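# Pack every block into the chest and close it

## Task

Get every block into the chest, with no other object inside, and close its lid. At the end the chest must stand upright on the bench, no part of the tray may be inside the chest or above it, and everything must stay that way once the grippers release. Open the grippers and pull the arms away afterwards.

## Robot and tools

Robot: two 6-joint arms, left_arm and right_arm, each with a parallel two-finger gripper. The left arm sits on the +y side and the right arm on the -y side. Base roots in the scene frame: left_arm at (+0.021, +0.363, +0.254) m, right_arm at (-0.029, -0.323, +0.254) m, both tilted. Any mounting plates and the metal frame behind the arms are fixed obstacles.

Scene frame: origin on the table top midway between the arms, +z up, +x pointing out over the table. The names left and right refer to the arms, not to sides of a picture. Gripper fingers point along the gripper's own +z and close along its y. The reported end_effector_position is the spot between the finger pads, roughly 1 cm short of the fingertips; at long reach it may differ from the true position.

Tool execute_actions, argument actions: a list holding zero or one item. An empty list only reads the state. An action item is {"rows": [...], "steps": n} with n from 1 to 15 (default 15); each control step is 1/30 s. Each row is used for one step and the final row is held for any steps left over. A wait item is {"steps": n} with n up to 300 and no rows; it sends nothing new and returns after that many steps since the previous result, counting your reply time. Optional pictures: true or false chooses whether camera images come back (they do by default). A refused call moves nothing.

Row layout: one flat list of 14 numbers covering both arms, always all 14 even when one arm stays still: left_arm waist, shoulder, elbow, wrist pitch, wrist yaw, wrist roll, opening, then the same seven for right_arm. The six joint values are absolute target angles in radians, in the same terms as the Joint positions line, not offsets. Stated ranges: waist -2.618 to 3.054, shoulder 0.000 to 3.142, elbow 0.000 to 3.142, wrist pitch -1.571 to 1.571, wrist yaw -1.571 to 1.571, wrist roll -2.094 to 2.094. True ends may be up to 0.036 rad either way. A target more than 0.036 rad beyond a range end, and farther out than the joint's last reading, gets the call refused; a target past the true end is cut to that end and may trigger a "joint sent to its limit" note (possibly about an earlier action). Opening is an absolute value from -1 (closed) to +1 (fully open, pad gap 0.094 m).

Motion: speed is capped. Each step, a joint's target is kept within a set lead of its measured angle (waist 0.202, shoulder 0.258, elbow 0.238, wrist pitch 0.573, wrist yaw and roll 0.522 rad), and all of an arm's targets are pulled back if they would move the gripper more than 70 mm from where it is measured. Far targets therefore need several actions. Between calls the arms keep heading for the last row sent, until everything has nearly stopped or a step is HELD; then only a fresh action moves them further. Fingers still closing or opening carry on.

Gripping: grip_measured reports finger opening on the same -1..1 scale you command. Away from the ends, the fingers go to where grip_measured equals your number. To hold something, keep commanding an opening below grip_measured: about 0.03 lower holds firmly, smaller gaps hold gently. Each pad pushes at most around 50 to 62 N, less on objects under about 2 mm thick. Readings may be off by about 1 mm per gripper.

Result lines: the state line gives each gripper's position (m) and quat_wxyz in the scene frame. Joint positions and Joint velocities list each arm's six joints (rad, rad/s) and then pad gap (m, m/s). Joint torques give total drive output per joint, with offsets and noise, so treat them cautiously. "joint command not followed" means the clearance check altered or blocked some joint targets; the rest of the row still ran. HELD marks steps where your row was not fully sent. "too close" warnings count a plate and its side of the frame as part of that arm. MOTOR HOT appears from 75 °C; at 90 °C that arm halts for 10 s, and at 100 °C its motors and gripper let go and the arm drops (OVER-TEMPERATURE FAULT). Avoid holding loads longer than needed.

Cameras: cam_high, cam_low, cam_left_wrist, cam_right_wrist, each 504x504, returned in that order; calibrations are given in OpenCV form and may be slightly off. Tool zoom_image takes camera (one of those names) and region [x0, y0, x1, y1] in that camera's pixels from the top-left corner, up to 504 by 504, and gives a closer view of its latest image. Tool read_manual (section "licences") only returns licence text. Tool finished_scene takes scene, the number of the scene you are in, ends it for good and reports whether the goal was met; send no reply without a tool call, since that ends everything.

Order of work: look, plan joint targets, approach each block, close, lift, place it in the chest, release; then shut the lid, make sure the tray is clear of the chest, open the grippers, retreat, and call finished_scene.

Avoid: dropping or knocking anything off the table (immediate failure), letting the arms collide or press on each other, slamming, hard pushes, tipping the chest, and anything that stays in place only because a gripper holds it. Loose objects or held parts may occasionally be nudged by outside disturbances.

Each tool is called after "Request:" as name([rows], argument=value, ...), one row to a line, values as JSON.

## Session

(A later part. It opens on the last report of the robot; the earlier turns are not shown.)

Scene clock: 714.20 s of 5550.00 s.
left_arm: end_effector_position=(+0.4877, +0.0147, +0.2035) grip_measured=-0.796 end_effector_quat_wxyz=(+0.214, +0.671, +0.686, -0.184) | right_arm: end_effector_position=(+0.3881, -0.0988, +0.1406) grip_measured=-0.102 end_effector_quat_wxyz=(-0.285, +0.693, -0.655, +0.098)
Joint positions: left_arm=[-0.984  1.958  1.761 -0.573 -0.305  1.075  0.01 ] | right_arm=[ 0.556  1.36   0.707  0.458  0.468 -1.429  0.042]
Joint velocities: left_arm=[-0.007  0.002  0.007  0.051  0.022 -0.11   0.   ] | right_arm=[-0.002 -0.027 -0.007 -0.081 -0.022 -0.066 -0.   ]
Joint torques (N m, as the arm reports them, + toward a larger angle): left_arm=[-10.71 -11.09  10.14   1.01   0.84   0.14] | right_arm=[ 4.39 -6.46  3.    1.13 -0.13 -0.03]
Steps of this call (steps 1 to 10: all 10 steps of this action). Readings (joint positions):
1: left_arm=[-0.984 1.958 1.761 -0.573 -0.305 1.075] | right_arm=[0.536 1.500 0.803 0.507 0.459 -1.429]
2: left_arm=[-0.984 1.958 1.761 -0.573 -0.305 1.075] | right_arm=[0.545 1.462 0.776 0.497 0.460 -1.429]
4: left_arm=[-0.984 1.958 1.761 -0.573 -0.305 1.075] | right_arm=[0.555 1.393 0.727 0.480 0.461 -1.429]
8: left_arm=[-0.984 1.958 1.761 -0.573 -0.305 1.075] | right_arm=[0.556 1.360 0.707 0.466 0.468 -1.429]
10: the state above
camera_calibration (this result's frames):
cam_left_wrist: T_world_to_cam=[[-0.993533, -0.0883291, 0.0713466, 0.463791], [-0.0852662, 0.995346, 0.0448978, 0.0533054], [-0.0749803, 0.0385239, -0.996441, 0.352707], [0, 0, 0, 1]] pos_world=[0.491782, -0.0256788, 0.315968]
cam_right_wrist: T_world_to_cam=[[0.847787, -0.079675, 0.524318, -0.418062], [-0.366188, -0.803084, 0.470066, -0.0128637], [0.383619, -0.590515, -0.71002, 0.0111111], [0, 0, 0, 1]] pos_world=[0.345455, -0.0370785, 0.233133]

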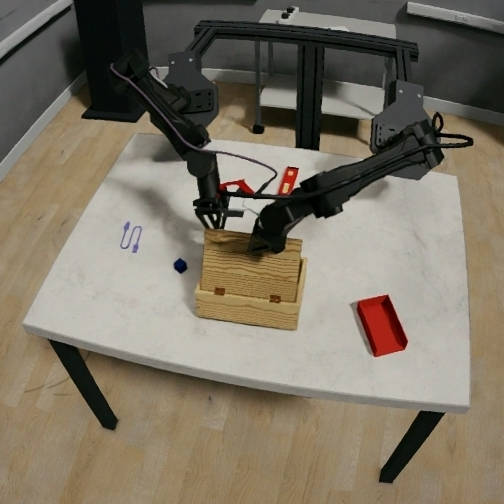

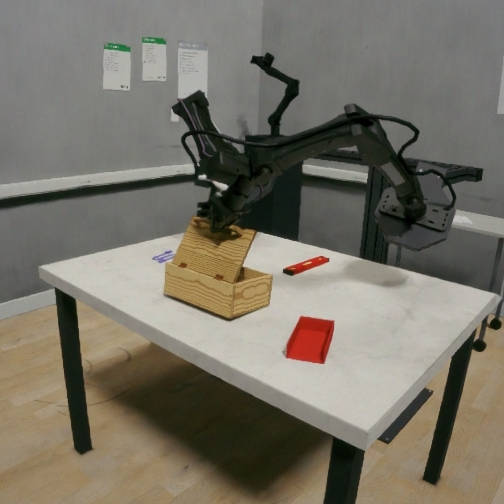

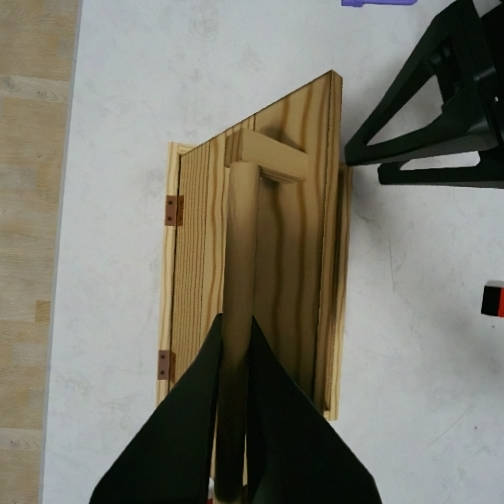

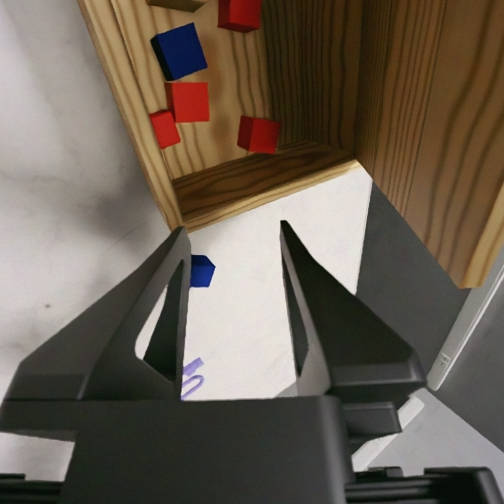

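Request:
execute_actions([
  {"rows":[[-1.012,1.95,1.808,-0.56,-0.262,1.09,-0.81,0.55,1.3,0.66,0.39,0.46,-1.4,-0.1],[-1.012,1.95,1.808,-0.56,-0.262,1.09,-0.81,0.53,1.26,0.63,0.33,0.45,-1.35,-0.1],[-1.012,1.95,1.808,-0.56,-0.262,1.09,-0.81,0.5,1.22,0.6,0.27,0.44,-1.28,-0.1],[-1.012,1.95,1.808,-0.56,-0.262,1.09,-0.81,0.47,1.18,0.58,0.21,0.42,-1.18,-0.1],[-1.012,1.95,1.808,-0.56,-0.262,1.09,-0.81,0.44,1.16,0.58,0.14,0.4,-1.05,-0.1],[-1.012,1.95,1.808,-0.56,-0.262,1.09,-0.81,0.4,1.16,0.58,0.07,0.38,-0.9,-0.1],[-1.012,1.95,1.808,-0.56,-0.262,1.09,-0.81,0.36,1.16,0.58,0,0.36,-0.75,-0.1],[-1.012,1.95,1.808,-0.56,-0.262,1.09,-0.81,0.32,1.16,0.58,-0.06,0.34,-0.6,0],[-1.012,1.95,1.808,-0.56,-0.262,1.09,-0.81,0.29,1.16,0.58,-0.11,0.33,-0.45,0.1],[-1.012,1.95,1.808,-0.56,-0.262,1.09,-0.81,0.27,1.16,0.6,-0.13,0.32,-0.3,0.2],[-1.012,1.95,1.808,-0.56,-0.262,1.09,-0.81,0.26,1.17,0.62,-0.14,0.31,-0.15,0.3],[-1.012,1.95,1.808,-0.56,-0.262,1.09,-0.81,0.25,1.18,0.64,-0.15,0.3,0,0.4],[-1.012,1.95,1.808,-0.56,-0.262,1.09,-0.81,0.24,1.19,0.66,-0.17,0.3,0.15,0.4],[-1.012,1.95,1.808,-0.56,-0.262,1.09,-0.81,0.23,1.2,0.68,-0.19,0.29,0.3,0.4],[-1.012,1.95,1.808,-0.56,-0.262,1.09,-0.81,0.22,1.21,0.7,-0.21,0.29,0.45,0.4]]},
], pictures=false)

Request:
execute_actions([
  {"rows":[[-1.012,1.95,1.808,-0.56,-0.262,1.09,-0.81,0.215,1.22,0.72,-0.23,0.28,0.6,0.4],[-1.012,1.95,1.808,-0.56,-0.262,1.09,-0.81,0.21,1.23,0.74,-0.25,0.28,0.74,0.4],[-1.012,1.95,1.808,-0.56,-0.262,1.09,-0.81,0.205,1.245,0.77,-0.27,0.27,0.74,0.4],[-1.012,1.95,1.808,-0.56,-0.262,1.09,-0.81,0.2,1.265,0.8,-0.29,0.27,0.74,0.4],[-1.012,1.95,1.808,-0.56,-0.262,1.09,-0.81,0.195,1.29,0.84,-0.315,0.27,0.74,0.4],[-1.012,1.95,1.808,-0.56,-0.262,1.09,-0.81,0.19,1.32,0.89,-0.34,0.27,0.74,0.4],[-1.012,1.95,1.808,-0.56,-0.262,1.09,-0.81,0.185,1.35,0.94,-0.365,0.27,0.74,0.4],[-1.012,1.95,1.808,-0.56,-0.262,1.09,-0.81,0.18,1.38,0.99,-0.39,0.27,0.74,0.4],[-1.012,1.95,1.808,-0.56,-0.262,1.09,-0.81,0.175,1.41,1.04,-0.415,0.27,0.74,0.4],[-1.012,1.95,1.808,-0.56,-0.262,1.09,-0.81,0.175,1.44,1.09,-0.44,0.27,0.74,0.4],[-1.012,1.95,1.808,-0.56,-0.262,1.09,-0.81,0.175,1.47,1.14,-0.46,0.27,0.74,0.4],[-1.012,1.95,1.808,-0.56,-0.262,1.09,-0.81,0.175,1.5,1.19,-0.46,0.27,0.74,0.4],[-1.012,1.95,1.808,-0.56,-0.262,1.09,-0.81,0.175,1.525,1.238,-0.46,0.27,0.74,0.4]]},
], pictures=false)

Request:
execute_actions([
  {"steps":8},
])

Scene clock: 756.40 s of 5550.00 s.
left_arm: end_effector_position=(+0.4877, +0.0147, +0.2035) grip_measured=-0.796 end_effector_quat_wxyz=(+0.214, +0.671, +0.686, -0.184) | right_arm: end_effector_position=(+0.3020, -0.2321, +0.0925) grip_measured=+0.398 end_effector_quat_wxyz=(+0.055, -0.291, +0.955, -0.008)
Joint positions: left_arm=[-0.984  1.958  1.761 -0.573 -0.305  1.075  0.01 ] | right_arm=[ 0.241  1.19   0.631 -0.108  0.341 -0.341  0.066]
Joint velocities: left_arm=[-0.007  0.007 -0.012  0.022  0.037  0.007 -0.001] | right_arm=[-0.237  0.3    0.496 -0.725 -0.256  2.762  0.001]
Joint torques (N m, as the arm reports them, + toward a larger angle): left_arm=[-10.69 -11.07  10.16   1.03   0.85   0.14] | right_arm=[ 0.67 -5.07  6.53  0.71 -0.1   0.05]
Steps of this call (steps 1 to 15: the robot went on to your last target; steps 16 to 90: nothing new was sent; then 38.70 s passed at rest; steps 91 to 105: all 15 steps of this action). Readings (joint positions):
91: left_arm=[-0.984 1.958 1.761 -0.573 -0.305 1.075] | right_arm=[0.556 1.355 0.703 0.443 0.470 -1.426]
92: left_arm=[-0.984 1.958 1.761 -0.573 -0.305 1.075] | right_arm=[0.553 1.338 0.690 0.428 0.467 -1.415]
94: left_arm=[-0.984 1.958 1.761 -0.573 -0.305 1.075] | right_arm=[0.524 1.272 0.641 0.370 0.453 -1.355]
98: left_arm=[-0.984 1.958 1.761 -0.573 -0.305 1.075] | right_arm=[0.388 1.175 0.596 0.175 0.412 -1.041]
105: the state above

Scene clock: 756.90 s of 5550.00 s.
left_arm: end_effector_position=(+0.4877, +0.0147, +0.2035) grip_measured=-0.796 end_effector_quat_wxyz=(+0.214, +0.671, +0.686, -0.184) | right_arm: end_effector_position=(+0.4108, -0.2105, +0.0745) grip_measured=+0.399 end_effector_quat_wxyz=(+0.023, +0.219, +0.975, +0.015)
Joint positions: left_arm=[-0.984  1.958  1.761 -0.573 -0.305  1.075  0.01 ] | right_arm=[ 0.181  1.516  1.202 -0.4    0.278  0.671  0.066]
Joint velocities: left_arm=[ 0.007  0.007 -0.017 -0.11   0.051 -0.051  0.   ] | right_arm=[-0.007  0.3    0.569  0.007 -0.081  0.403  0.001]
Joint torques (N m, as the arm reports them, + toward a larger angle): left_arm=[-10.7  -11.05  10.15   1.04   0.84   0.15] | right_arm=[ 1.65 -9.08  4.47 -0.2   0.03  0.08]
Steps of this call (steps 1 to 15: all 15 steps of this action). Readings (joint positions):
1: left_arm=[-0.984 1.958 1.761 -0.573 -0.305 1.075] | right_arm=[0.233 1.200 0.651 -0.135 0.332 -0.242]
2: left_arm=[-0.984 1.958 1.761 -0.573 -0.305 1.075] | right_arm=[0.227 1.210 0.673 -0.159 0.324 -0.142]
4: left_arm=[-0.984 1.958 1.761 -0.573 -0.305 1.075] | right_arm=[0.216 1.233 0.724 -0.204 0.308 0.059]
8: left_arm=[-0.984 1.958 1.761 -0.573 -0.305 1.075] | right_arm=[0.196 1.325 0.883 -0.299 0.290 0.430]
15: the state above

Scene clock: 757.17 s of 5550.00 s.
left_arm: end_effector_position=(+0.4877, +0.0147, +0.2035) grip_measured=-0.796 end_effector_quat_wxyz=(+0.214, +0.671, +0.686, -0.184) | right_arm: end_effector_position=(+0.4077, -0.2107, +0.0749) grip_measured=+0.399 end_effector_quat_wxyz=(+0.010, +0.241, +0.970, +0.011)
Joint positions: left_arm=[-0.984  1.958  1.761 -0.573 -0.305  1.075  0.01 ] | right_arm=[ 0.181  1.522  1.22  -0.438  0.274  0.723  0.066]
Joint velocities: left_arm=[ 0.007  0.012 -0.007 -0.037 -0.081 -0.022 -0.001] | right_arm=[ 0.007 -0.012 -0.002 -0.081 -0.022  0.125  0.001]
Joint torques (N m, as the arm reports them, + toward a larger angle): left_arm=[-10.72 -11.09  10.18   1.02   0.83   0.14] | right_arm=[ 1.53 -8.13  5.97  0.31 -0.07  0.1 ]
Steps of this call (steps 1 to 8: the robot went on to your last target). Readings (joint positions):
1: left_arm=[-0.984 1.958 1.761 -0.573 -0.305 1.075] | right_arm=[0.181 1.521 1.215 -0.401 0.276 0.683]
2: left_arm=[-0.984 1.958 1.761 -0.573 -0.305 1.075] | right_arm=[0.181 1.522 1.220 -0.405 0.276 0.693]
4: left_arm=[-0.984 1.958 1.761 -0.573 -0.305 1.075] | right_arm=[0.181 1.522 1.220 -0.417 0.275 0.708]
8: the state above
camera_calibration (this result's frames):
cam_left_wrist: T_world_to_cam=[[-0.993533, -0.0883291, 0.0713466, 0.463791], [-0.0852662, 0.995346, 0.0448978, 0.0533054], [-0.0749803, 0.0385239, -0.996441, 0.352707], [0, 0, 0, 1]] pos_world=[0.491782, -0.0256788, 0.315968]
cam_right_wrist: T_world_to_cam=[[-0.517026, -0.855927, -0.00855725, 0.0236545], [-0.541991, 0.319621, 0.777231, 0.220508], [-0.662518, 0.406487, -0.629157, 0.521373], [0, 0, 0, 1]] pos_world=[0.477163, -0.262164, 0.156842]

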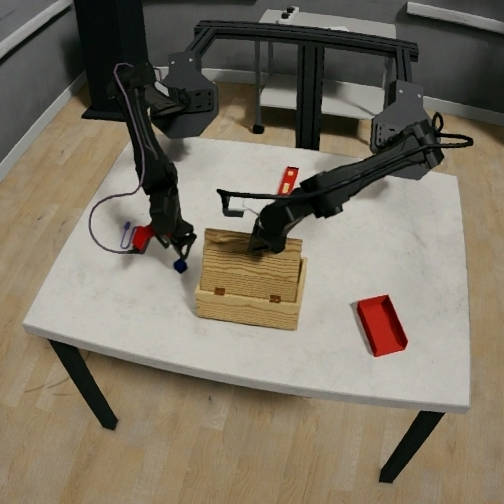

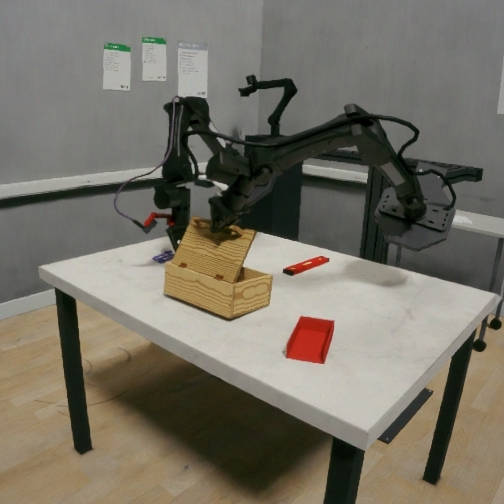

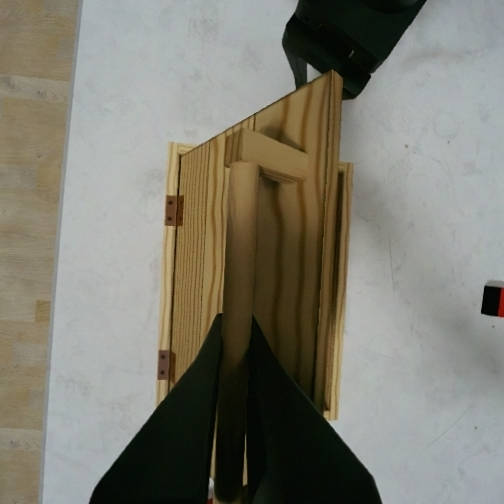

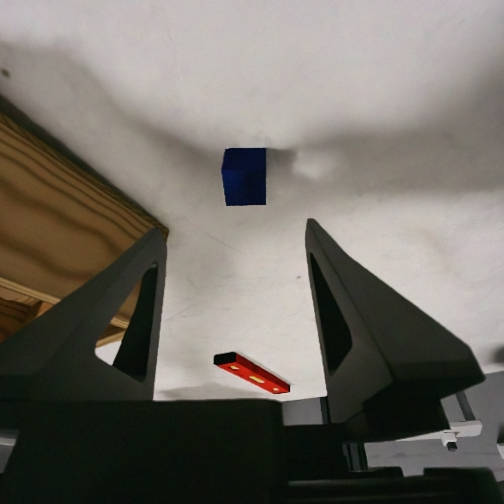

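Request:
execute_actions([
  {"rows":[[-1.012,1.95,1.808,-0.56,-0.262,1.09,-0.81,0.175,1.535,1.22,-0.43,0.27,0.75,0.3],[-1.012,1.95,1.808,-0.56,-0.262,1.09,-0.81,0.175,1.548,1.21,-0.415,0.27,0.76,0.25],[-1.012,1.95,1.808,-0.56,-0.262,1.09,-0.81,0.174,1.561,1.2,-0.4,0.27,0.76,0.2],[-1.012,1.95,1.808,-0.56,-0.262,1.09,-0.81,0.173,1.574,1.2,-0.385,0.27,0.76,0.2],[-1.012,1.95,1.808,-0.56,-0.262,1.09,-0.81,0.172,1.587,1.2,-0.37,0.27,0.76,0.2],[-1.012,1.95,1.808,-0.56,-0.262,1.09,-0.81,0.171,1.6,1.2,-0.355,0.27,0.76,0.2],[-1.012,1.95,1.808,-0.56,-0.262,1.09,-0.81,0.17,1.613,1.2,-0.34,0.27,0.76,0.2],[-1.012,1.95,1.808,-0.56,-0.262,1.09,-0.81,0.168,1.626,1.2,-0.325,0.27,0.76,0.2],[-1.012,1.95,1.808,-0.56,-0.262,1.09,-0.81,0.166,1.639,1.2,-0.31,0.27,0.76,0.2],[-1.012,1.95,1.808,-0.56,-0.262,1.09,-0.81,0.164,1.652,1.2,-0.295,0.27,0.76,0.2],[-1.012,1.95,1.808,-0.56,-0.262,1.09,-0.81,0.162,1.664,1.2,-0.282,0.27,0.76,0.2],[-1.012,1.95,1.808,-0.56,-0.262,1.09,-0.81,0.16,1.674,1.2,-0.282,0.27,0.76,0.2],[-1.012,1.95,1.808,-0.56,-0.262,1.09,-0.81,0.16,1.682,1.2,-0.282,0.27,0.76,0.2]]},
], pictures=false)

Request:
execute_actions([
  {"steps":8},
])

Scene clock: 779.70 s of 5550.00 s.
left_arm: end_effector_position=(+0.4877, +0.0147, +0.2035) grip_measured=-0.796 end_effector_quat_wxyz=(+0.214, +0.671, +0.686, -0.184) | right_arm: end_effector_position=(+0.3905, -0.2056, +0.0204) grip_measured=+0.201 end_effector_quat_wxyz=(-0.007, +0.255, +0.967, -0.002)
Joint positions: left_arm=[-0.984  1.958  1.761 -0.573 -0.305  1.075  0.01 ] | right_arm=[ 0.166  1.682  1.217 -0.316  0.272  0.753  0.056]
Joint velocities: left_arm=[-0.022 -0.007 -0.007 -0.051 -0.022 -0.095  0.   ] | right_arm=[-0.027  0.11  -0.1    0.125 -0.037  0.081  0.001]
Joint torques (N m, as the arm reports them, + toward a larger angle): left_arm=[-10.72 -11.08  10.2    1.03   0.83   0.15] | right_arm=[ 1.88 -9.22  3.1   0.51 -0.08  0.01]
Steps of this call (steps 1 to 30: the robot went on to your last target; steps 31 to 100: nothing new was sent; then 18.70 s passed at rest; steps 101 to 115: all 15 steps of this action). Readings (joint positions):
101: left_arm=[-0.984 1.958 1.761 -0.573 -0.305 1.075] | right_arm=[0.181 1.522 1.220 -0.449 0.274 0.735]
102: left_arm=[-0.984 1.958 1.761 -0.573 -0.305 1.075] | right_arm=[0.181 1.524 1.220 -0.446 0.274 0.739]
104: left_arm=[-0.984 1.958 1.761 -0.573 -0.305 1.075] | right_arm=[0.181 1.537 1.220 -0.429 0.274 0.744]
108: left_arm=[-0.984 1.958 1.761 -0.573 -0.305 1.075] | right_arm=[0.180 1.593 1.220 -0.384 0.273 0.750]
115: the state above

Scene clock: 779.97 s of 5550.00 s.
left_arm: end_effector_position=(+0.4877, +0.0147, +0.2035) grip_measured=-0.796 end_effector_quat_wxyz=(+0.214, +0.671, +0.686, -0.184) | right_arm: end_effector_position=(+0.3898, -0.2053, +0.0180) grip_measured=+0.201 end_effector_quat_wxyz=(-0.004, +0.256, +0.967, -0.001)
Joint positions: left_arm=[-0.984  1.958  1.761 -0.573 -0.305  1.075  0.01 ] | right_arm=[ 0.166  1.686  1.21  -0.3    0.272  0.754  0.056]
Joint velocities: left_arm=[-0.007  0.012  0.002  0.037  0.022 -0.037 -0.001] | right_arm=[ 0.002 -0.002 -0.002  0.051 -0.007 -0.022  0.   ]
Joint torques (N m, as the arm reports them, + toward a larger angle): left_arm=[-10.71 -11.06  10.19   1.02   0.84   0.15] | right_arm=[ 1.92 -8.98  3.18  0.48 -0.03  0.08]
Steps of this call (steps 1 to 8: the robot went on to your last target). Readings (joint positions):
1: left_arm=[-0.984 1.958 1.761 -0.573 -0.305 1.075] | right_arm=[0.166 1.685 1.214 -0.314 0.272 0.753]
2: left_arm=[-0.984 1.958 1.761 -0.573 -0.305 1.075] | right_arm=[0.166 1.686 1.211 -0.312 0.272 0.753]
4: left_arm=[-0.984 1.958 1.761 -0.573 -0.305 1.075] | right_arm=[0.166 1.686 1.210 -0.309 0.272 0.753]
8: the state above
camera_calibration (this result's frames):
cam_left_wrist: T_world_to_cam=[[-0.993533, -0.0883291, 0.0713466, 0.463791], [-0.0852662, 0.995346, 0.0448978, 0.0533054], [-0.0749803, 0.0385239, -0.996441, 0.352707], [0, 0, 0, 1]] pos_world=[0.491782, -0.0256788, 0.315968]
cam_right_wrist: T_world_to_cam=[[-0.542771, -0.839525, 0.0244391, 0.0314127], [-0.504384, 0.349086, 0.78977, 0.244439], [-0.671563, 0.416338, -0.612916, 0.476753], [0, 0, 0, 1]] pos_world=[0.460511, -0.257449, 0.0983912]

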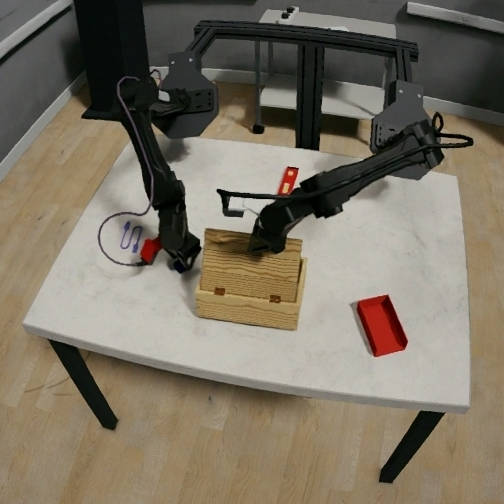

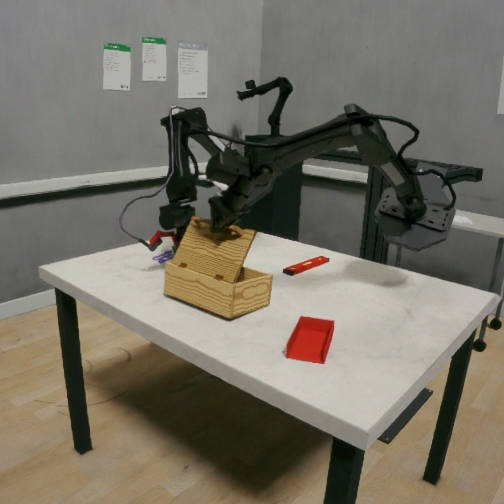

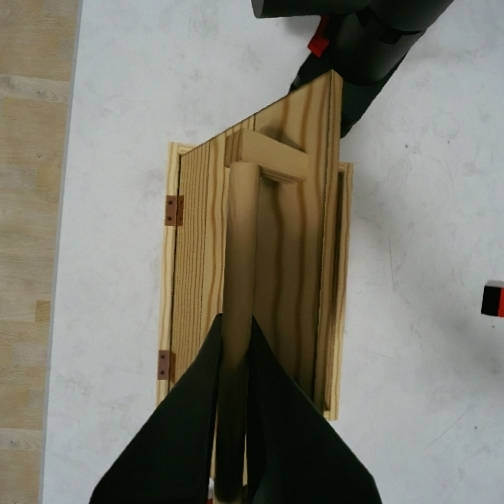

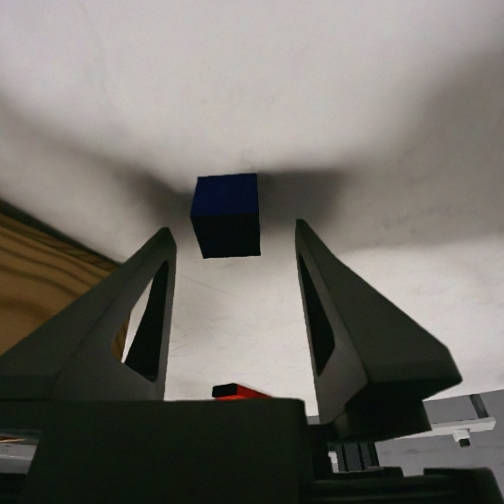

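Request:
execute_actions([
  {"rows":[[-1.012,1.95,1.808,-0.56,-0.262,1.09,-0.81,0.16,1.682,1.2,-0.24,0.27,0.71,0.2],[-1.012,1.95,1.808,-0.56,-0.262,1.09,-0.81,0.16,1.682,1.2,-0.24,0.27,0.71,0.15],[-1.012,1.95,1.808,-0.56,-0.262,1.09,-0.81,0.16,1.682,1.2,-0.24,0.27,0.71,0.05],[-1.012,1.95,1.808,-0.56,-0.262,1.09,-0.81,0.16,1.682,1.2,-0.24,0.27,0.71,-0.05],[-1.012,1.95,1.808,-0.56,-0.262,1.09,-0.81,0.16,1.682,1.2,-0.24,0.27,0.71,-0.15],[-1.012,1.95,1.808,-0.56,-0.262,1.09,-0.81,0.16,1.682,1.2,-0.24,0.27,0.71,-0.25],[-1.012,1.95,1.808,-0.56,-0.262,1.09,-0.81,0.16,1.682,1.2,-0.24,0.27,0.71,-0.32],[-1.012,1.95,1.808,-0.56,-0.262,1.09,-0.81,0.16,1.682,1.2,-0.24,0.27,0.71,-0.38],[-1.012,1.95,1.808,-0.56,-0.262,1.09,-0.81,0.16,1.682,1.2,-0.24,0.27,0.71,-0.43],[-1.012,1.95,1.808,-0.56,-0.262,1.09,-0.81,0.16,1.682,1.2,-0.24,0.27,0.71,-0.47],[-1.012,1.95,1.808,-0.56,-0.262,1.09,-0.81,0.16,1.682,1.2,-0.24,0.27,0.71,-0.5],[-1.012,1.95,1.808,-0.56,-0.262,1.09,-0.81,0.16,1.682,1.2,-0.24,0.27,0.71,-0.525],[-1.012,1.95,1.808,-0.56,-0.262,1.09,-0.81,0.16,1.665,1.2,-0.26,0.27,0.71,-0.525],[-1.012,1.95,1.808,-0.56,-0.262,1.09,-0.81,0.165,1.64,1.19,-0.28,0.27,0.71,-0.525],[-1.012,1.95,1.808,-0.56,-0.262,1.09,-0.81,0.17,1.61,1.17,-0.29,0.27,0.71,-0.525]]},
], pictures=false)

Request:
execute_actions([
  {"rows":[[-1.012,1.95,1.808,-0.56,-0.262,1.09,-0.81,0.175,1.57,1.14,-0.29,0.27,0.71,-0.525],[-1.012,1.95,1.808,-0.56,-0.262,1.09,-0.81,0.18,1.53,1.1,-0.28,0.28,0.7,-0.525],[-1.012,1.95,1.808,-0.56,-0.262,1.09,-0.81,0.185,1.49,1.05,-0.27,0.29,0.68,-0.525],[-1.012,1.95,1.808,-0.56,-0.262,1.09,-0.81,0.19,1.45,1.0,-0.25,0.3,0.64,-0.525],[-1.012,1.95,1.808,-0.56,-0.262,1.09,-0.81,0.195,1.41,0.95,-0.23,0.3,0.58,-0.525],[-1.012,1.95,1.808,-0.56,-0.262,1.09,-0.81,0.2,1.37,0.9,-0.21,0.31,0.5,-0.525],[-1.012,1.95,1.808,-0.56,-0.262,1.09,-0.81,0.21,1.33,0.85,-0.19,0.31,0.4,-0.525],[-1.012,1.95,1.808,-0.56,-0.262,1.09,-0.81,0.22,1.29,0.8,-0.17,0.32,0.28,-0.525],[-1.012,1.95,1.808,-0.56,-0.262,1.09,-0.81,0.23,1.25,0.74,-0.15,0.33,0.15,-0.525],[-1.012,1.95,1.808,-0.56,-0.262,1.09,-0.81,0.24,1.21,0.68,-0.13,0.34,0.02,-0.525],[-1.012,1.95,1.808,-0.56,-0.262,1.09,-0.81,0.25,1.18,0.63,-0.11,0.35,-0.11,-0.525],[-1.012,1.95,1.808,-0.56,-0.262,1.09,-0.81,0.26,1.16,0.59,-0.09,0.35,-0.24,-0.525],[-1.012,1.95,1.808,-0.56,-0.262,1.09,-0.81,0.27,1.15,0.57,-0.06,0.36,-0.37,-0.525],[-1.012,1.95,1.808,-0.56,-0.262,1.09,-0.81,0.285,1.15,0.57,-0.03,0.37,-0.5,-0.525],[-1.012,1.95,1.808,-0.56,-0.262,1.09,-0.81,0.3,1.15,0.57,0,0.38,-0.63,-0.525]]},
], pictures=false)

Request:
execute_actions([
  {"rows":[[-1.012,1.95,1.808,-0.56,-0.262,1.09,-0.81,0.32,1.15,0.57,0.04,0.39,-0.76,-0.525],[-1.012,1.95,1.808,-0.56,-0.262,1.09,-0.81,0.345,1.15,0.57,0.08,0.4,-0.89,-0.525],[-1.012,1.95,1.808,-0.56,-0.262,1.09,-0.81,0.37,1.15,0.57,0.12,0.41,-1.02,-0.525],[-1.012,1.95,1.808,-0.56,-0.262,1.09,-0.81,0.4,1.15,0.57,0.16,0.42,-1.15,-0.525],[-1.012,1.95,1.808,-0.56,-0.262,1.09,-0.81,0.43,1.16,0.58,0.21,0.43,-1.28,-0.525],[-1.012,1.95,1.808,-0.56,-0.262,1.09,-0.81,0.46,1.17,0.59,0.26,0.44,-1.4,-0.525],[-1.012,1.95,1.808,-0.56,-0.262,1.09,-0.81,0.49,1.18,0.6,0.31,0.45,-1.43,-0.525],[-1.012,1.95,1.808,-0.56,-0.262,1.09,-0.81,0.52,1.2,0.61,0.36,0.45,-1.43,-0.525],[-1.012,1.95,1.808,-0.56,-0.262,1.09,-0.81,0.55,1.22,0.62,0.41,0.45,-1.43,-0.525],[-1.012,1.95,1.808,-0.56,-0.262,1.09,-0.81,0.575,1.25,0.64,0.45,0.45,-1.43,-0.525],[-1.012,1.95,1.808,-0.56,-0.262,1.09,-0.81,0.59,1.28,0.66,0.48,0.45,-1.43,-0.525],[-1.012,1.95,1.808,-0.56,-0.262,1.09,-0.81,0.59,1.31,0.685,0.5,0.45,-1.43,-0.525],[-1.012,1.95,1.808,-0.56,-0.262,1.09,-0.81,0.59,1.34,0.71,0.51,0.45,-1.43,-0.525],[-1.012,1.95,1.808,-0.56,-0.262,1.09,-0.81,0.585,1.37,0.735,0.52,0.445,-1.43,-0.525],[-1.012,1.95,1.808,-0.56,-0.262,1.09,-0.81,0.578,1.4,0.76,0.53,0.44,-1.43,-0.525]]},
], pictures=false)

Request:
execute_actions([
  {"rows":[[-1.012,1.95,1.808,-0.56,-0.262,1.09,-0.81,0.57,1.43,0.784,0.54,0.435,-1.43,-0.525],[-1.012,1.95,1.808,-0.56,-0.262,1.09,-0.81,0.56,1.46,0.808,0.552,0.43,-1.43,-0.525],[-1.012,1.95,1.808,-0.56,-0.262,1.09,-0.81,0.55,1.49,0.832,0.564,0.424,-1.43,-0.525],[-1.012,1.95,1.808,-0.56,-0.262,1.09,-0.81,0.54,1.52,0.856,0.576,0.418,-1.43,-0.525],[-1.012,1.95,1.808,-0.56,-0.262,1.09,-0.81,0.53,1.55,0.88,0.588,0.412,-1.43,-0.525],[-1.012,1.95,1.808,-0.56,-0.262,1.09,-0.81,0.52,1.58,0.904,0.6,0.406,-1.43,-0.525],[-1.012,1.95,1.808,-0.56,-0.262,1.09,-0.81,0.51,1.61,0.928,0.614,0.4,-1.43,-0.525],[-1.012,1.95,1.808,-0.56,-0.262,1.09,-0.81,0.5,1.64,0.952,0.628,0.393,-1.43,-0.525],[-1.012,1.95,1.808,-0.56,-0.262,1.09,-0.81,0.49,1.665,0.972,0.642,0.386,-1.43,-0.525],[-1.012,1.95,1.808,-0.56,-0.262,1.09,-0.81,0.482,1.69,0.992,0.656,0.379,-1.43,-0.525],[-1.012,1.95,1.808,-0.56,-0.262,1.09,-0.81,0.475,1.71,1.008,0.67,0.372,-1.43,-0.525],[-1.012,1.95,1.808,-0.56,-0.262,1.09,-0.81,0.468,1.73,1.023,0.68,0.365,-1.43,-0.525],[-1.012,1.95,1.808,-0.56,-0.262,1.09,-0.81,0.462,1.748,1.036,0.68,0.36,-1.43,-0.525],[-1.012,1.95,1.808,-0.56,-0.262,1.09,-0.81,0.457,1.763,1.047,0.68,0.36,-1.43,-0.525],[-1.012,1.95,1.808,-0.56,-0.262,1.09,-0.81,0.453,1.775,1.056,0.68,0.36,-1.43,-0.525]]},
], pictures=false)

Request:
execute_actions([
  {"steps":8},
])

Scene clock: 840.57 s of 5550.00 s.
left_arm: end_effector_position=(+0.4877, +0.0147, +0.2035) grip_measured=-0.796 end_effector_quat_wxyz=(+0.214, +0.671, +0.686, -0.184) | right_arm: end_effector_position=(+0.3995, -0.2035, +0.0206) grip_measured=-0.495 end_effector_quat_wxyz=(+0.014, +0.245, +0.969, +0.009)
Joint positions: left_arm=[-0.984  1.958  1.761 -0.573 -0.305  1.075  0.01 ] | right_arm=[ 0.166  1.676  1.203 -0.259  0.271  0.718  0.024]
Joint velocities: left_arm=[ 0.012 -0.012 -0.002 -0.007 -0.037 -0.037  0.   ] | right_arm=[-0.007 -0.31  -0.266 -0.081 -0.037 -0.007 -0.   ]
Joint torques (N m, as the arm reports them, + toward a larger angle): left_arm=[-10.73 -11.06  10.17   1.03   0.83   0.14] | right_arm=[  2.82 -11.95   2.72   0.1    0.01  -0.06]
Steps of this call (steps 1 to 30: the robot went on to your last target; steps 31 to 100: nothing new was sent; then 56.77 s passed at rest; steps 101 to 115: all 15 steps of this action). Readings (joint positions):
101: left_arm=[-0.984 1.958 1.761 -0.573 -0.305 1.075] | right_arm=[0.166 1.686 1.210 -0.290 0.272 0.748]
102: left_arm=[-0.984 1.958 1.761 -0.573 -0.305 1.075] | right_arm=[0.166 1.686 1.210 -0.284 0.272 0.742]
104: left_arm=[-0.984 1.958 1.761 -0.573 -0.305 1.075] | right_arm=[0.166 1.686 1.210 -0.271 0.272 0.732]
108: left_arm=[-0.984 1.958 1.761 -0.573 -0.305 1.075] | right_arm=[0.166 1.686 1.210 -0.260 0.272 0.723]
115: the state above

Scene clock: 841.07 s of 5550.00 s.
left_arm: end_effector_position=(+0.4877, +0.0147, +0.2035) grip_measured=-0.796 end_effector_quat_wxyz=(+0.214, +0.671, +0.686, -0.184) | right_arm: end_effector_position=(+0.2794, -0.2296, +0.0920) grip_measured=-0.495 end_effector_quat_wxyz=(+0.036, -0.191, +0.981, +0.007)
Joint positions: left_arm=[-0.984  1.958  1.761 -0.573 -0.305  1.075  0.01 ] | right_arm=[ 0.263  1.171  0.583 -0.124  0.337 -0.106  0.024]
Joint velocities: left_arm=[ 0.007  0.007  0.002 -0.066  0.037 -0.022  0.   ] | right_arm=[ 0.354  0.007 -0.525  0.374  0.198 -2.777 -0.001]
Joint torques (N m, as the arm reports them, + toward a larger angle): left_arm=[-10.74 -11.09  10.21   1.03   0.84   0.15] | right_arm=[ 2.93 -6.36  5.31  1.21  0.11  0.03]
Steps of this call (steps 1 to 15: all 15 steps of this action). Readings (joint positions):
1: left_arm=[-0.984 1.958 1.761 -0.573 -0.305 1.075] | right_arm=[0.166 1.659 1.188 -0.261 0.270 0.717]
2: left_arm=[-0.984 1.958 1.761 -0.573 -0.305 1.075] | right_arm=[0.166 1.631 1.163 -0.261 0.270 0.715]
4: left_arm=[-0.984 1.958 1.761 -0.573 -0.305 1.075] | right_arm=[0.167 1.550 1.088 -0.258 0.272 0.699]
8: left_arm=[-0.984 1.958 1.761 -0.573 -0.305 1.075] | right_arm=[0.188 1.366 0.901 -0.222 0.289 0.544]
15: the state above

Scene clock: 841.57 s of 5550.00 s.
left_arm: end_effector_position=(+0.4877, +0.0147, +0.2035) grip_measured=-0.796 end_effector_quat_wxyz=(+0.214, +0.671, +0.686, -0.184) | right_arm: end_effector_position=(+0.3772, -0.0890, +0.1445) grip_measured=-0.495 end_effector_quat_wxyz=(+0.293, -0.668, +0.681, -0.056)
Joint positions: left_arm=[-0.984  1.958  1.761 -0.573 -0.305  1.075  0.01 ] | right_arm=[ 0.576  1.342  0.699  0.418  0.433 -1.319  0.024]
Joint velocities: left_arm=[-0.002 -0.002  0.002  0.066  0.007 -0.051  0.001] | right_arm=[ 0.002  0.906  0.725  0.769  0.037 -0.755 -0.001]
Joint torques (N m, as the arm reports them, + toward a larger angle): left_arm=[-10.69 -11.06  10.14   1.02   0.83   0.15] | right_arm=[ 3.21 -5.5   5.57  1.26 -0.21 -0.02]
Steps of this call (steps 1 to 15: all 15 steps of this action). Readings (joint positions):
1: left_arm=[-0.984 1.958 1.761 -0.573 -0.305 1.075] | right_arm=[0.277 1.171 0.569 -0.108 0.346 -0.207]
2: left_arm=[-0.984 1.958 1.761 -0.573 -0.305 1.075] | right_arm=[0.295 1.171 0.562 -0.087 0.356 -0.307]
4: left_arm=[-0.984 1.958 1.761 -0.573 -0.305 1.075] | right_arm=[0.340 1.171 0.561 -0.024 0.376 -0.507]
8: left_arm=[-0.984 1.958 1.761 -0.573 -0.305 1.075] | right_arm=[0.456 1.174 0.567 0.148 0.415 -0.909]
15: the state above

Scene clock: 842.07 s of 5550.00 s.
left_arm: end_effector_position=(+0.4877, +0.0147, +0.2035) grip_measured=-0.796 end_effector_quat_wxyz=(+0.214, +0.671, +0.686, -0.184) | right_arm: end_effector_position=(+0.4541, -0.0634, +0.0735) grip_measured=-0.495 end_effector_quat_wxyz=(+0.312, -0.661, +0.672, -0.120)
Joint positions: left_arm=[-0.984  1.958  1.761 -0.573 -0.305  1.075  0.01 ] | right_arm=[ 0.46   1.751  1.014  0.636  0.396 -1.424  0.024]
Joint velocities: left_arm=[-0.002 -0.002  0.007  0.051 -0.037 -0.037  0.001] | right_arm=[-0.159  0.418  0.33   0.183 -0.081  0.007 -0.   ]
Joint torques (N m, as the arm reports them, + toward a larger angle): left_arm=[-10.67 -11.03  10.14   1.03   0.84   0.15] | right_arm=[ 4.57 -8.12  5.38  1.48 -0.37 -0.01]
Steps of this call (steps 1 to 15: all 15 steps of this action). Readings (joint positions):
1: left_arm=[-0.984 1.958 1.761 -0.573 -0.305 1.075] | right_arm=[0.574 1.373 0.724 0.441 0.434 -1.341]
2: left_arm=[-0.984 1.958 1.761 -0.573 -0.305 1.075] | right_arm=[0.573 1.403 0.749 0.462 0.434 -1.358]
4: left_arm=[-0.984 1.958 1.761 -0.573 -0.305 1.075] | right_arm=[0.562 1.464 0.797 0.497 0.434 -1.384]
8: left_arm=[-0.984 1.958 1.761 -0.573 -0.305 1.075] | right_arm=[0.520 1.585 0.891 0.556 0.426 -1.410]
15: the state above

Scene clock: 842.33 s of 5550.00 s.
left_arm: end_effector_position=(+0.4877, +0.0147, +0.2035) grip_measured=-0.796 end_effector_quat_wxyz=(+0.214, +0.671, +0.686, -0.184) | right_arm: end_effector_position=(+0.4562, -0.0622, +0.0670) grip_measured=-0.495 end_effector_quat_wxyz=(+0.315, -0.661, +0.671, -0.121)
Joint positions: left_arm=[-0.984  1.958  1.761 -0.573 -0.305  1.075  0.01 ] | right_arm=[ 0.451  1.777  1.028  0.656  0.384 -1.428  0.024]
Joint velocities: left_arm=[ 0.017 -0.017  0.007 -0.022 -0.066 -0.007 -0.   ] | right_arm=[-0.007 -0.002 -0.012 -0.037 -0.051 -0.007  0.001]
Joint torques (N m, as the arm reports them, + toward a larger angle): left_arm=[-10.69 -11.08  10.16   1.01   0.83   0.14] | right_arm=[ 4.63 -8.26  5.92  1.48 -0.32 -0.02]
Steps of this call (steps 1 to 8: the robot went on to your last target). Readings (joint positions):
1: left_arm=[-0.984 1.958 1.761 -0.573 -0.305 1.075] | right_arm=[0.455 1.764 1.023 0.641 0.393 -1.426]
2: left_arm=[-0.984 1.958 1.761 -0.573 -0.305 1.075] | right_arm=[0.453 1.772 1.027 0.645 0.391 -1.426]
4: left_arm=[-0.984 1.958 1.761 -0.573 -0.305 1.075] | right_arm=[0.451 1.777 1.028 0.647 0.388 -1.427]
8: the state above
camera_calibration (this result's frames):
cam_left_wrist: T_world_to_cam=[[-0.993533, -0.0883291, 0.0713466, 0.463791], [-0.0852662, 0.995346, 0.0448978, 0.0533054], [-0.0749803, 0.0385239, -0.996441, 0.352707], [0, 0, 0, 1]] pos_world=[0.491782, -0.0256788, 0.315968]
cam_right_wrist: T_world_to_cam=[[0.801089, -0.156487, 0.577726, -0.421271], [-0.453267, -0.788979, 0.414803, 0.120324], [0.390903, -0.594158, -0.702973, -0.0496998], [0, 0, 0, 1]] pos_world=[0.411442, -0.00051949, 0.158531]

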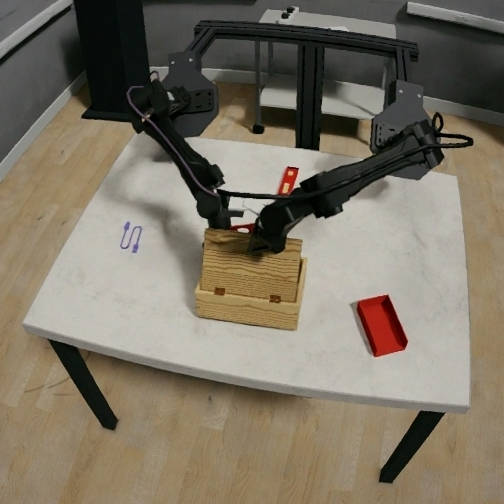

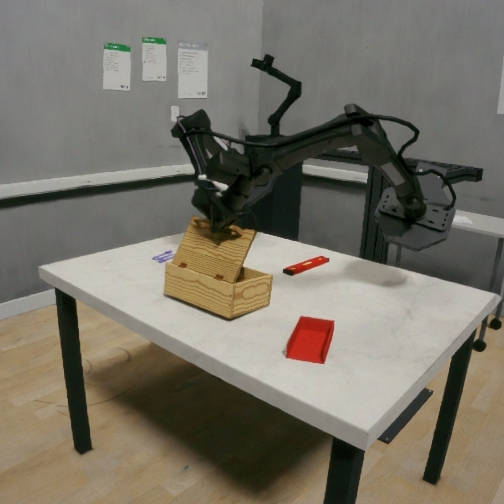

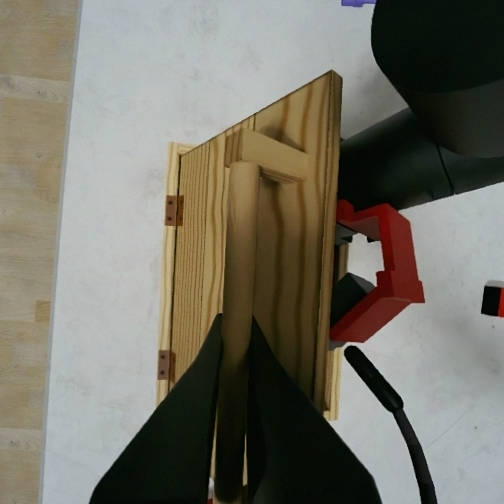

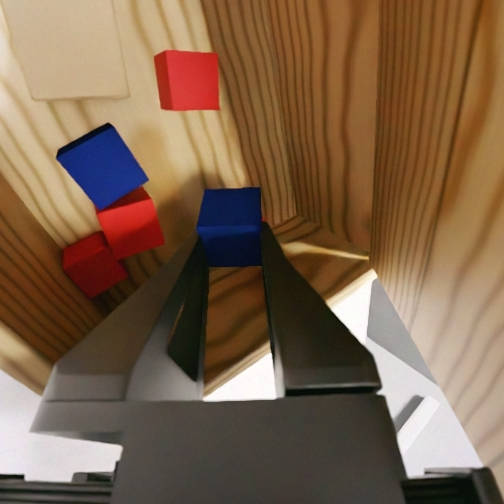

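Request:
execute_actions([
  {"rows":[[-1.012,1.95,1.808,-0.56,-0.262,1.09,-0.81,0.453,1.775,1.056,0.68,0.36,-1.43,-0.48],[-1.012,1.95,1.808,-0.56,-0.262,1.09,-0.81,0.453,1.775,1.056,0.68,0.36,-1.43,-0.42],[-1.012,1.95,1.808,-0.56,-0.262,1.09,-0.81,0.453,1.775,1.056,0.68,0.36,-1.43,-0.35],[-1.012,1.95,1.808,-0.56,-0.262,1.09,-0.81,0.453,1.775,1.05,0.68,0.36,-1.43,-0.35],[-1.012,1.95,1.808,-0.56,-0.262,1.09,-0.81,0.46,1.765,1.03,0.67,0.36,-1.43,-0.35],[-1.012,1.95,1.808,-0.56,-0.262,1.09,-0.81,0.47,1.75,1.01,0.65,0.37,-1.43,-0.35],[-1.012,1.95,1.808,-0.56,-0.262,1.09,-0.81,0.48,1.72,0.985,0.63,0.38,-1.43,-0.35],[-1.012,1.95,1.808,-0.56,-0.262,1.09,-0.81,0.49,1.69,0.96,0.61,0.39,-1.43,-0.35],[-1.012,1.95,1.808,-0.56,-0.262,1.09,-0.81,0.5,1.655,0.93,0.59,0.4,-1.43,-0.35],[-1.012,1.95,1.808,-0.56,-0.262,1.09,-0.81,0.51,1.62,0.9,0.57,0.4,-1.43,-0.35],[-1.012,1.95,1.808,-0.56,-0.262,1.09,-0.81,0.52,1.585,0.87,0.55,0.4,-1.43,-0.35],[-1.012,1.95,1.808,-0.56,-0.262,1.09,-0.81,0.53,1.55,0.84,0.53,0.4,-1.43,-0.35],[-1.012,1.95,1.808,-0.56,-0.262,1.09,-0.81,0.54,1.515,0.81,0.51,0.39,-1.43,-0.35],[-1.012,1.95,1.808,-0.56,-0.262,1.09,-0.81,0.55,1.48,0.78,0.49,0.37,-1.43,-0.35],[-1.012,1.95,1.808,-0.56,-0.262,1.09,-0.81,0.56,1.445,0.755,0.47,0.33,-1.43,-0.35]]},
], pictures=false)

Request:
execute_actions([
  {"rows":[[-1.012,1.95,1.808,-0.56,-0.262,1.09,-0.81,0.57,1.41,0.73,0.45,0.25,-1.43,-0.35],[-1.012,1.95,1.808,-0.56,-0.262,1.09,-0.81,0.58,1.385,0.71,0.44,0.15,-1.43,-0.35],[-1.012,1.95,1.808,-0.56,-0.262,1.09,-0.81,0.58,1.385,0.71,0.44,0.05,-1.43,-0.35],[-1.012,1.95,1.808,-0.56,-0.262,1.09,-0.81,0.58,1.385,0.71,0.44,-0.08,-1.43,-0.35]],"steps":14},
])

Scene clock: 863.93 s of 5550.00 s.
left_arm: end_effector_position=(+0.4877, +0.0147, +0.2035) grip_measured=-0.796 end_effector_quat_wxyz=(+0.214, +0.671, +0.686, -0.184) | right_arm: end_effector_position=(+0.4087, -0.0711, +0.1172) grip_measured=-0.352 end_effector_quat_wxyz=(-0.311, +0.686, -0.653, +0.083)
Joint positions: left_arm=[-0.984  1.958  1.761 -0.573 -0.305  1.075  0.01 ] | right_arm=[ 0.525  1.523  0.813  0.548  0.387 -1.429  0.03 ]
Joint velocities: left_arm=[ 0.002 -0.002  0.007 -0.022 -0.022 -0.066  0.001] | right_arm=[ 0.315 -1.092 -0.769 -0.462 -0.227 -0.081 -0.   ]
Joint torques (N m, as the arm reports them, + toward a larger angle): left_arm=[-10.69 -11.06  10.2    1.02   0.84   0.15] | right_arm=[ 5.19 -7.55  3.07  1.2  -0.34 -0.01]
Steps of this call (steps 1 to 30: the robot went on to your last target; steps 31 to 100: nothing new was sent; then 17.77 s passed at rest; steps 101 to 115: all 15 steps of this action). Readings (joint positions):
101: left_arm=[-0.984 1.958 1.761 -0.573 -0.305 1.075] | right_arm=[0.451 1.777 1.028 0.663 0.381 -1.429]
102: left_arm=[-0.984 1.958 1.761 -0.573 -0.305 1.075] | right_arm=[0.451 1.777 1.028 0.663 0.381 -1.429]
104: left_arm=[-0.984 1.958 1.761 -0.573 -0.305 1.075] | right_arm=[0.451 1.777 1.028 0.663 0.381 -1.429]
108: left_arm=[-0.984 1.958 1.761 -0.573 -0.305 1.075] | right_arm=[0.454 1.760 1.010 0.651 0.383 -1.429]
115: the state above

Scene clock: 864.40 s of 5550.00 s.
left_arm: end_effector_position=(+0.4877, +0.0147, +0.2035) grip_measured=-0.796 end_effector_quat_wxyz=(+0.214, +0.671, +0.686, -0.184) | right_arm: end_effector_position=(+0.3536, -0.0158, +0.1661) grip_measured=-0.352 end_effector_quat_wxyz=(-0.406, +0.709, -0.567, -0.104)
Joint positions: left_arm=[-0.984  1.958  1.761 -0.573 -0.305  1.075  0.01 ] | right_arm=[ 0.565  1.396  0.728  0.454 -0.028 -1.429  0.03 ]
Joint velocities: left_arm=[-0.007 -0.007 -0.007  0.007  0.007 -0.022 -0.   ] | right_arm=[ 0.002  0.007  0.002 -0.007 -0.271  0.007  0.001]
Joint torques (N m, as the arm reports them, + toward a larger angle): left_arm=[-10.73 -11.06  10.15   1.03   0.83   0.15] | right_arm=[ 4.73 -6.67  2.82  1.16 -0.61 -0.02]
Steps of this call (steps 1 to 14: all 14 steps of this action). Readings (joint positions):
1: left_arm=[-0.984 1.958 1.761 -0.573 -0.305 1.075] | right_arm=[0.535 1.486 0.787 0.532 0.367 -1.429]
2: left_arm=[-0.984 1.958 1.761 -0.573 -0.305 1.075] | right_arm=[0.544 1.450 0.762 0.516 0.333 -1.429]
4: left_arm=[-0.984 1.958 1.761 -0.573 -0.305 1.075] | right_arm=[0.557 1.404 0.732 0.494 0.222 -1.429]
8: left_arm=[-0.984 1.958 1.761 -0.573 -0.305 1.075] | right_arm=[0.565 1.396 0.728 0.469 0.052 -1.429]
14: the state above
camera_calibration (this result's frames):
cam_left_wrist: T_world_to_cam=[[-0.993533, -0.0883291, 0.0713466, 0.463791], [-0.0852662, 0.995346, 0.0448978, 0.0533054], [-0.0749803, 0.0385239, -0.996441, 0.352707], [0, 0, 0, 1]] pos_world=[0.491782, -0.0256788, 0.315968]
cam_right_wrist: T_world_to_cam=[[0.899599, -0.0253152, 0.435982, -0.398313], [-0.081963, -0.990366, 0.111616, -0.0147416], [0.428956, -0.136144, -0.893007, 0.113007], [0, 0, 0, 1]] pos_world=[0.308638, -0.00929765, 0.276219]

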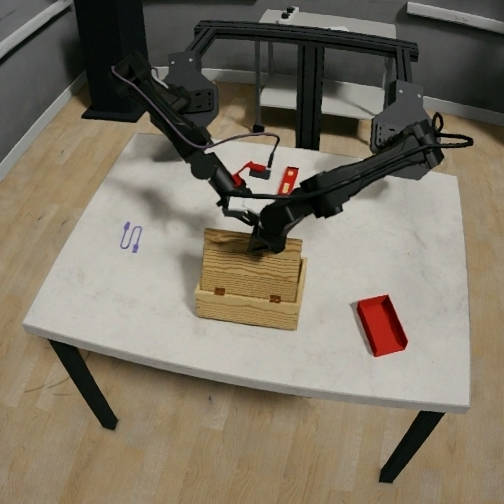

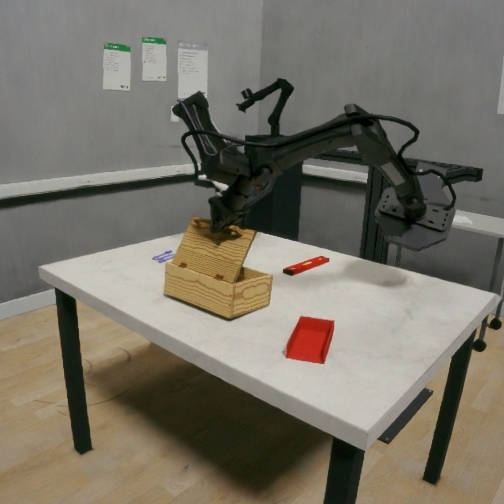

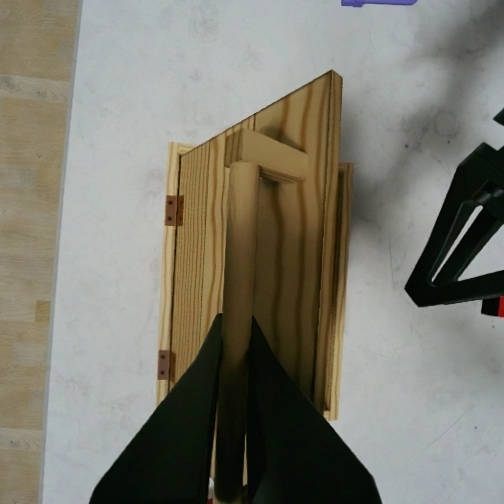

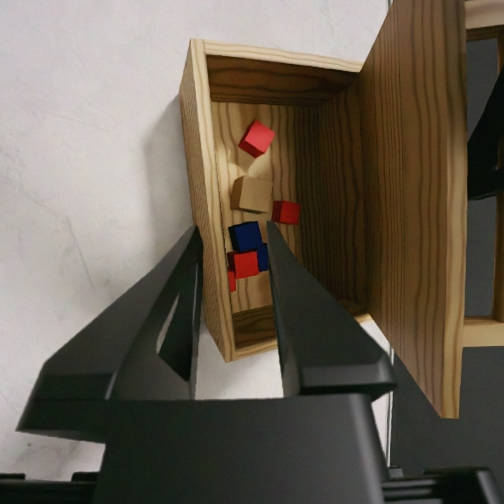

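Request:
execute_actions(actions=[])

Scene clock: 896.13 s of 5550.00 s.
left_arm: end_effector_position=(+0.4877, +0.0147, +0.2035) grip_measured=-0.796 end_effector_quat_wxyz=(+0.214, +0.671, +0.686, -0.184) | right_arm: end_effector_position=(+0.3507, -0.0126, +0.1682) grip_measured=-0.352 end_effector_quat_wxyz=(-0.411, +0.709, -0.561, -0.115)
Joint positions: left_arm=[-0.984  1.958  1.761 -0.573 -0.305  1.075  0.01 ] | right_arm=[ 0.565  1.396  0.728  0.45  -0.054 -1.429  0.03 ]
Joint velocities: left_arm=[ 0.022  0.002  0.002  0.007  0.051  0.037 -0.   ] | right_arm=[-0.007 -0.012  0.017 -0.007  0.022  0.066 -0.   ]
Joint torques (N m, as the arm reports them, + toward a larger angle): left_arm=[-10.73 -11.07  10.19   1.04   0.83   0.15] | right_arm=[ 4.96 -6.71  2.86  1.15 -0.64  0.  ]
Steps of this call (steps 1 to 30: the robot went on to your last target; steps 31 to 100: nothing new was sent; then 28.40 s passed at rest). Readings (joint positions):
1: left_arm=[-0.984 1.958 1.761 -0.573 -0.305 1.075] | right_arm=[0.565 1.396 0.728 0.453 -0.034 -1.429]
2: left_arm=[-0.984 1.958 1.761 -0.573 -0.305 1.075] | right_arm=[0.565 1.396 0.728 0.452 -0.038 -1.429]
4: left_arm=[-0.984 1.958 1.761 -0.573 -0.305 1.075] | right_arm=[0.565 1.396 0.728 0.452 -0.044 -1.429]
8: left_arm=[-0.984 1.958 1.761 -0.573 -0.305 1.075] | right_arm=[0.565 1.396 0.728 0.451 -0.050 -1.429]
100: the state above
All arms were judged still, so your last target was given up. Only a new action makes them travel on or press farther. Fingers that are still opening or closing keep moving.
camera_calibration (this result's frames):
cam_left_wrist: T_world_to_cam=[[-0.993533, -0.0883291, 0.0713466, 0.463791], [-0.0852662, 0.995346, 0.0448978, 0.0533054], [-0.0749803, 0.0385239, -0.996441, 0.352707], [0, 0, 0, 1]] pos_world=[0.491782, -0.0256788, 0.315968]
cam_right_wrist: T_world_to_cam=[[0.902531, -0.019768, 0.430171, -0.396538], [-0.0655382, -0.993614, 0.0918436, -0.0145487], [0.425609, -0.111084, -0.898063, 0.118888], [0, 0, 0, 1]] pos_world=[0.306335, -0.00908798, 0.278685]

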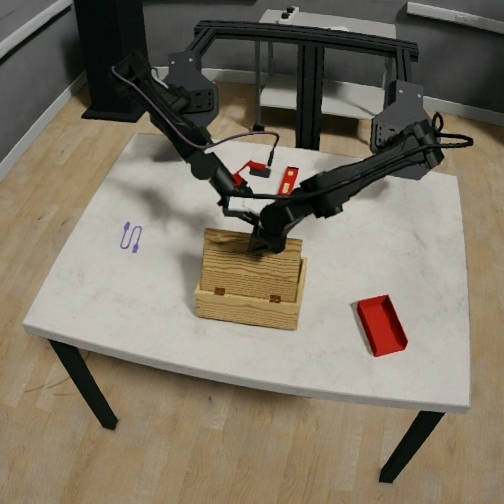

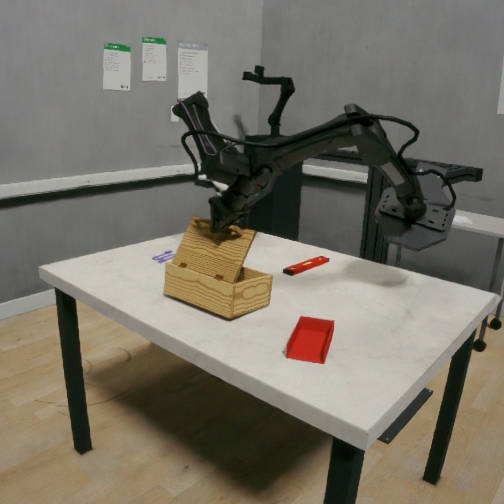

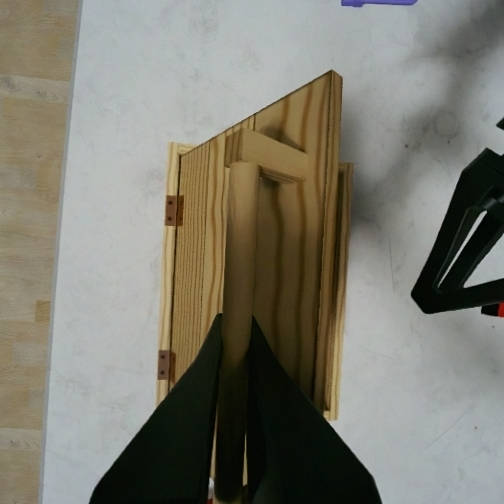

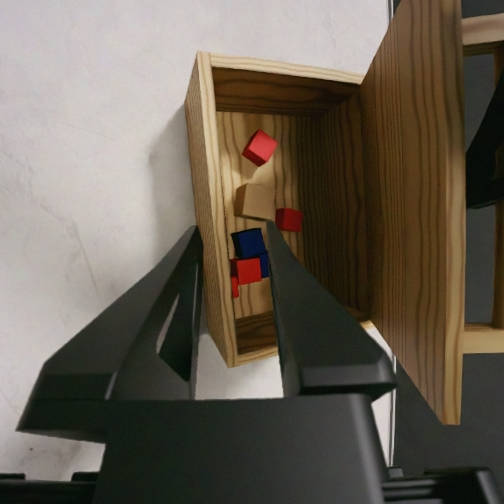

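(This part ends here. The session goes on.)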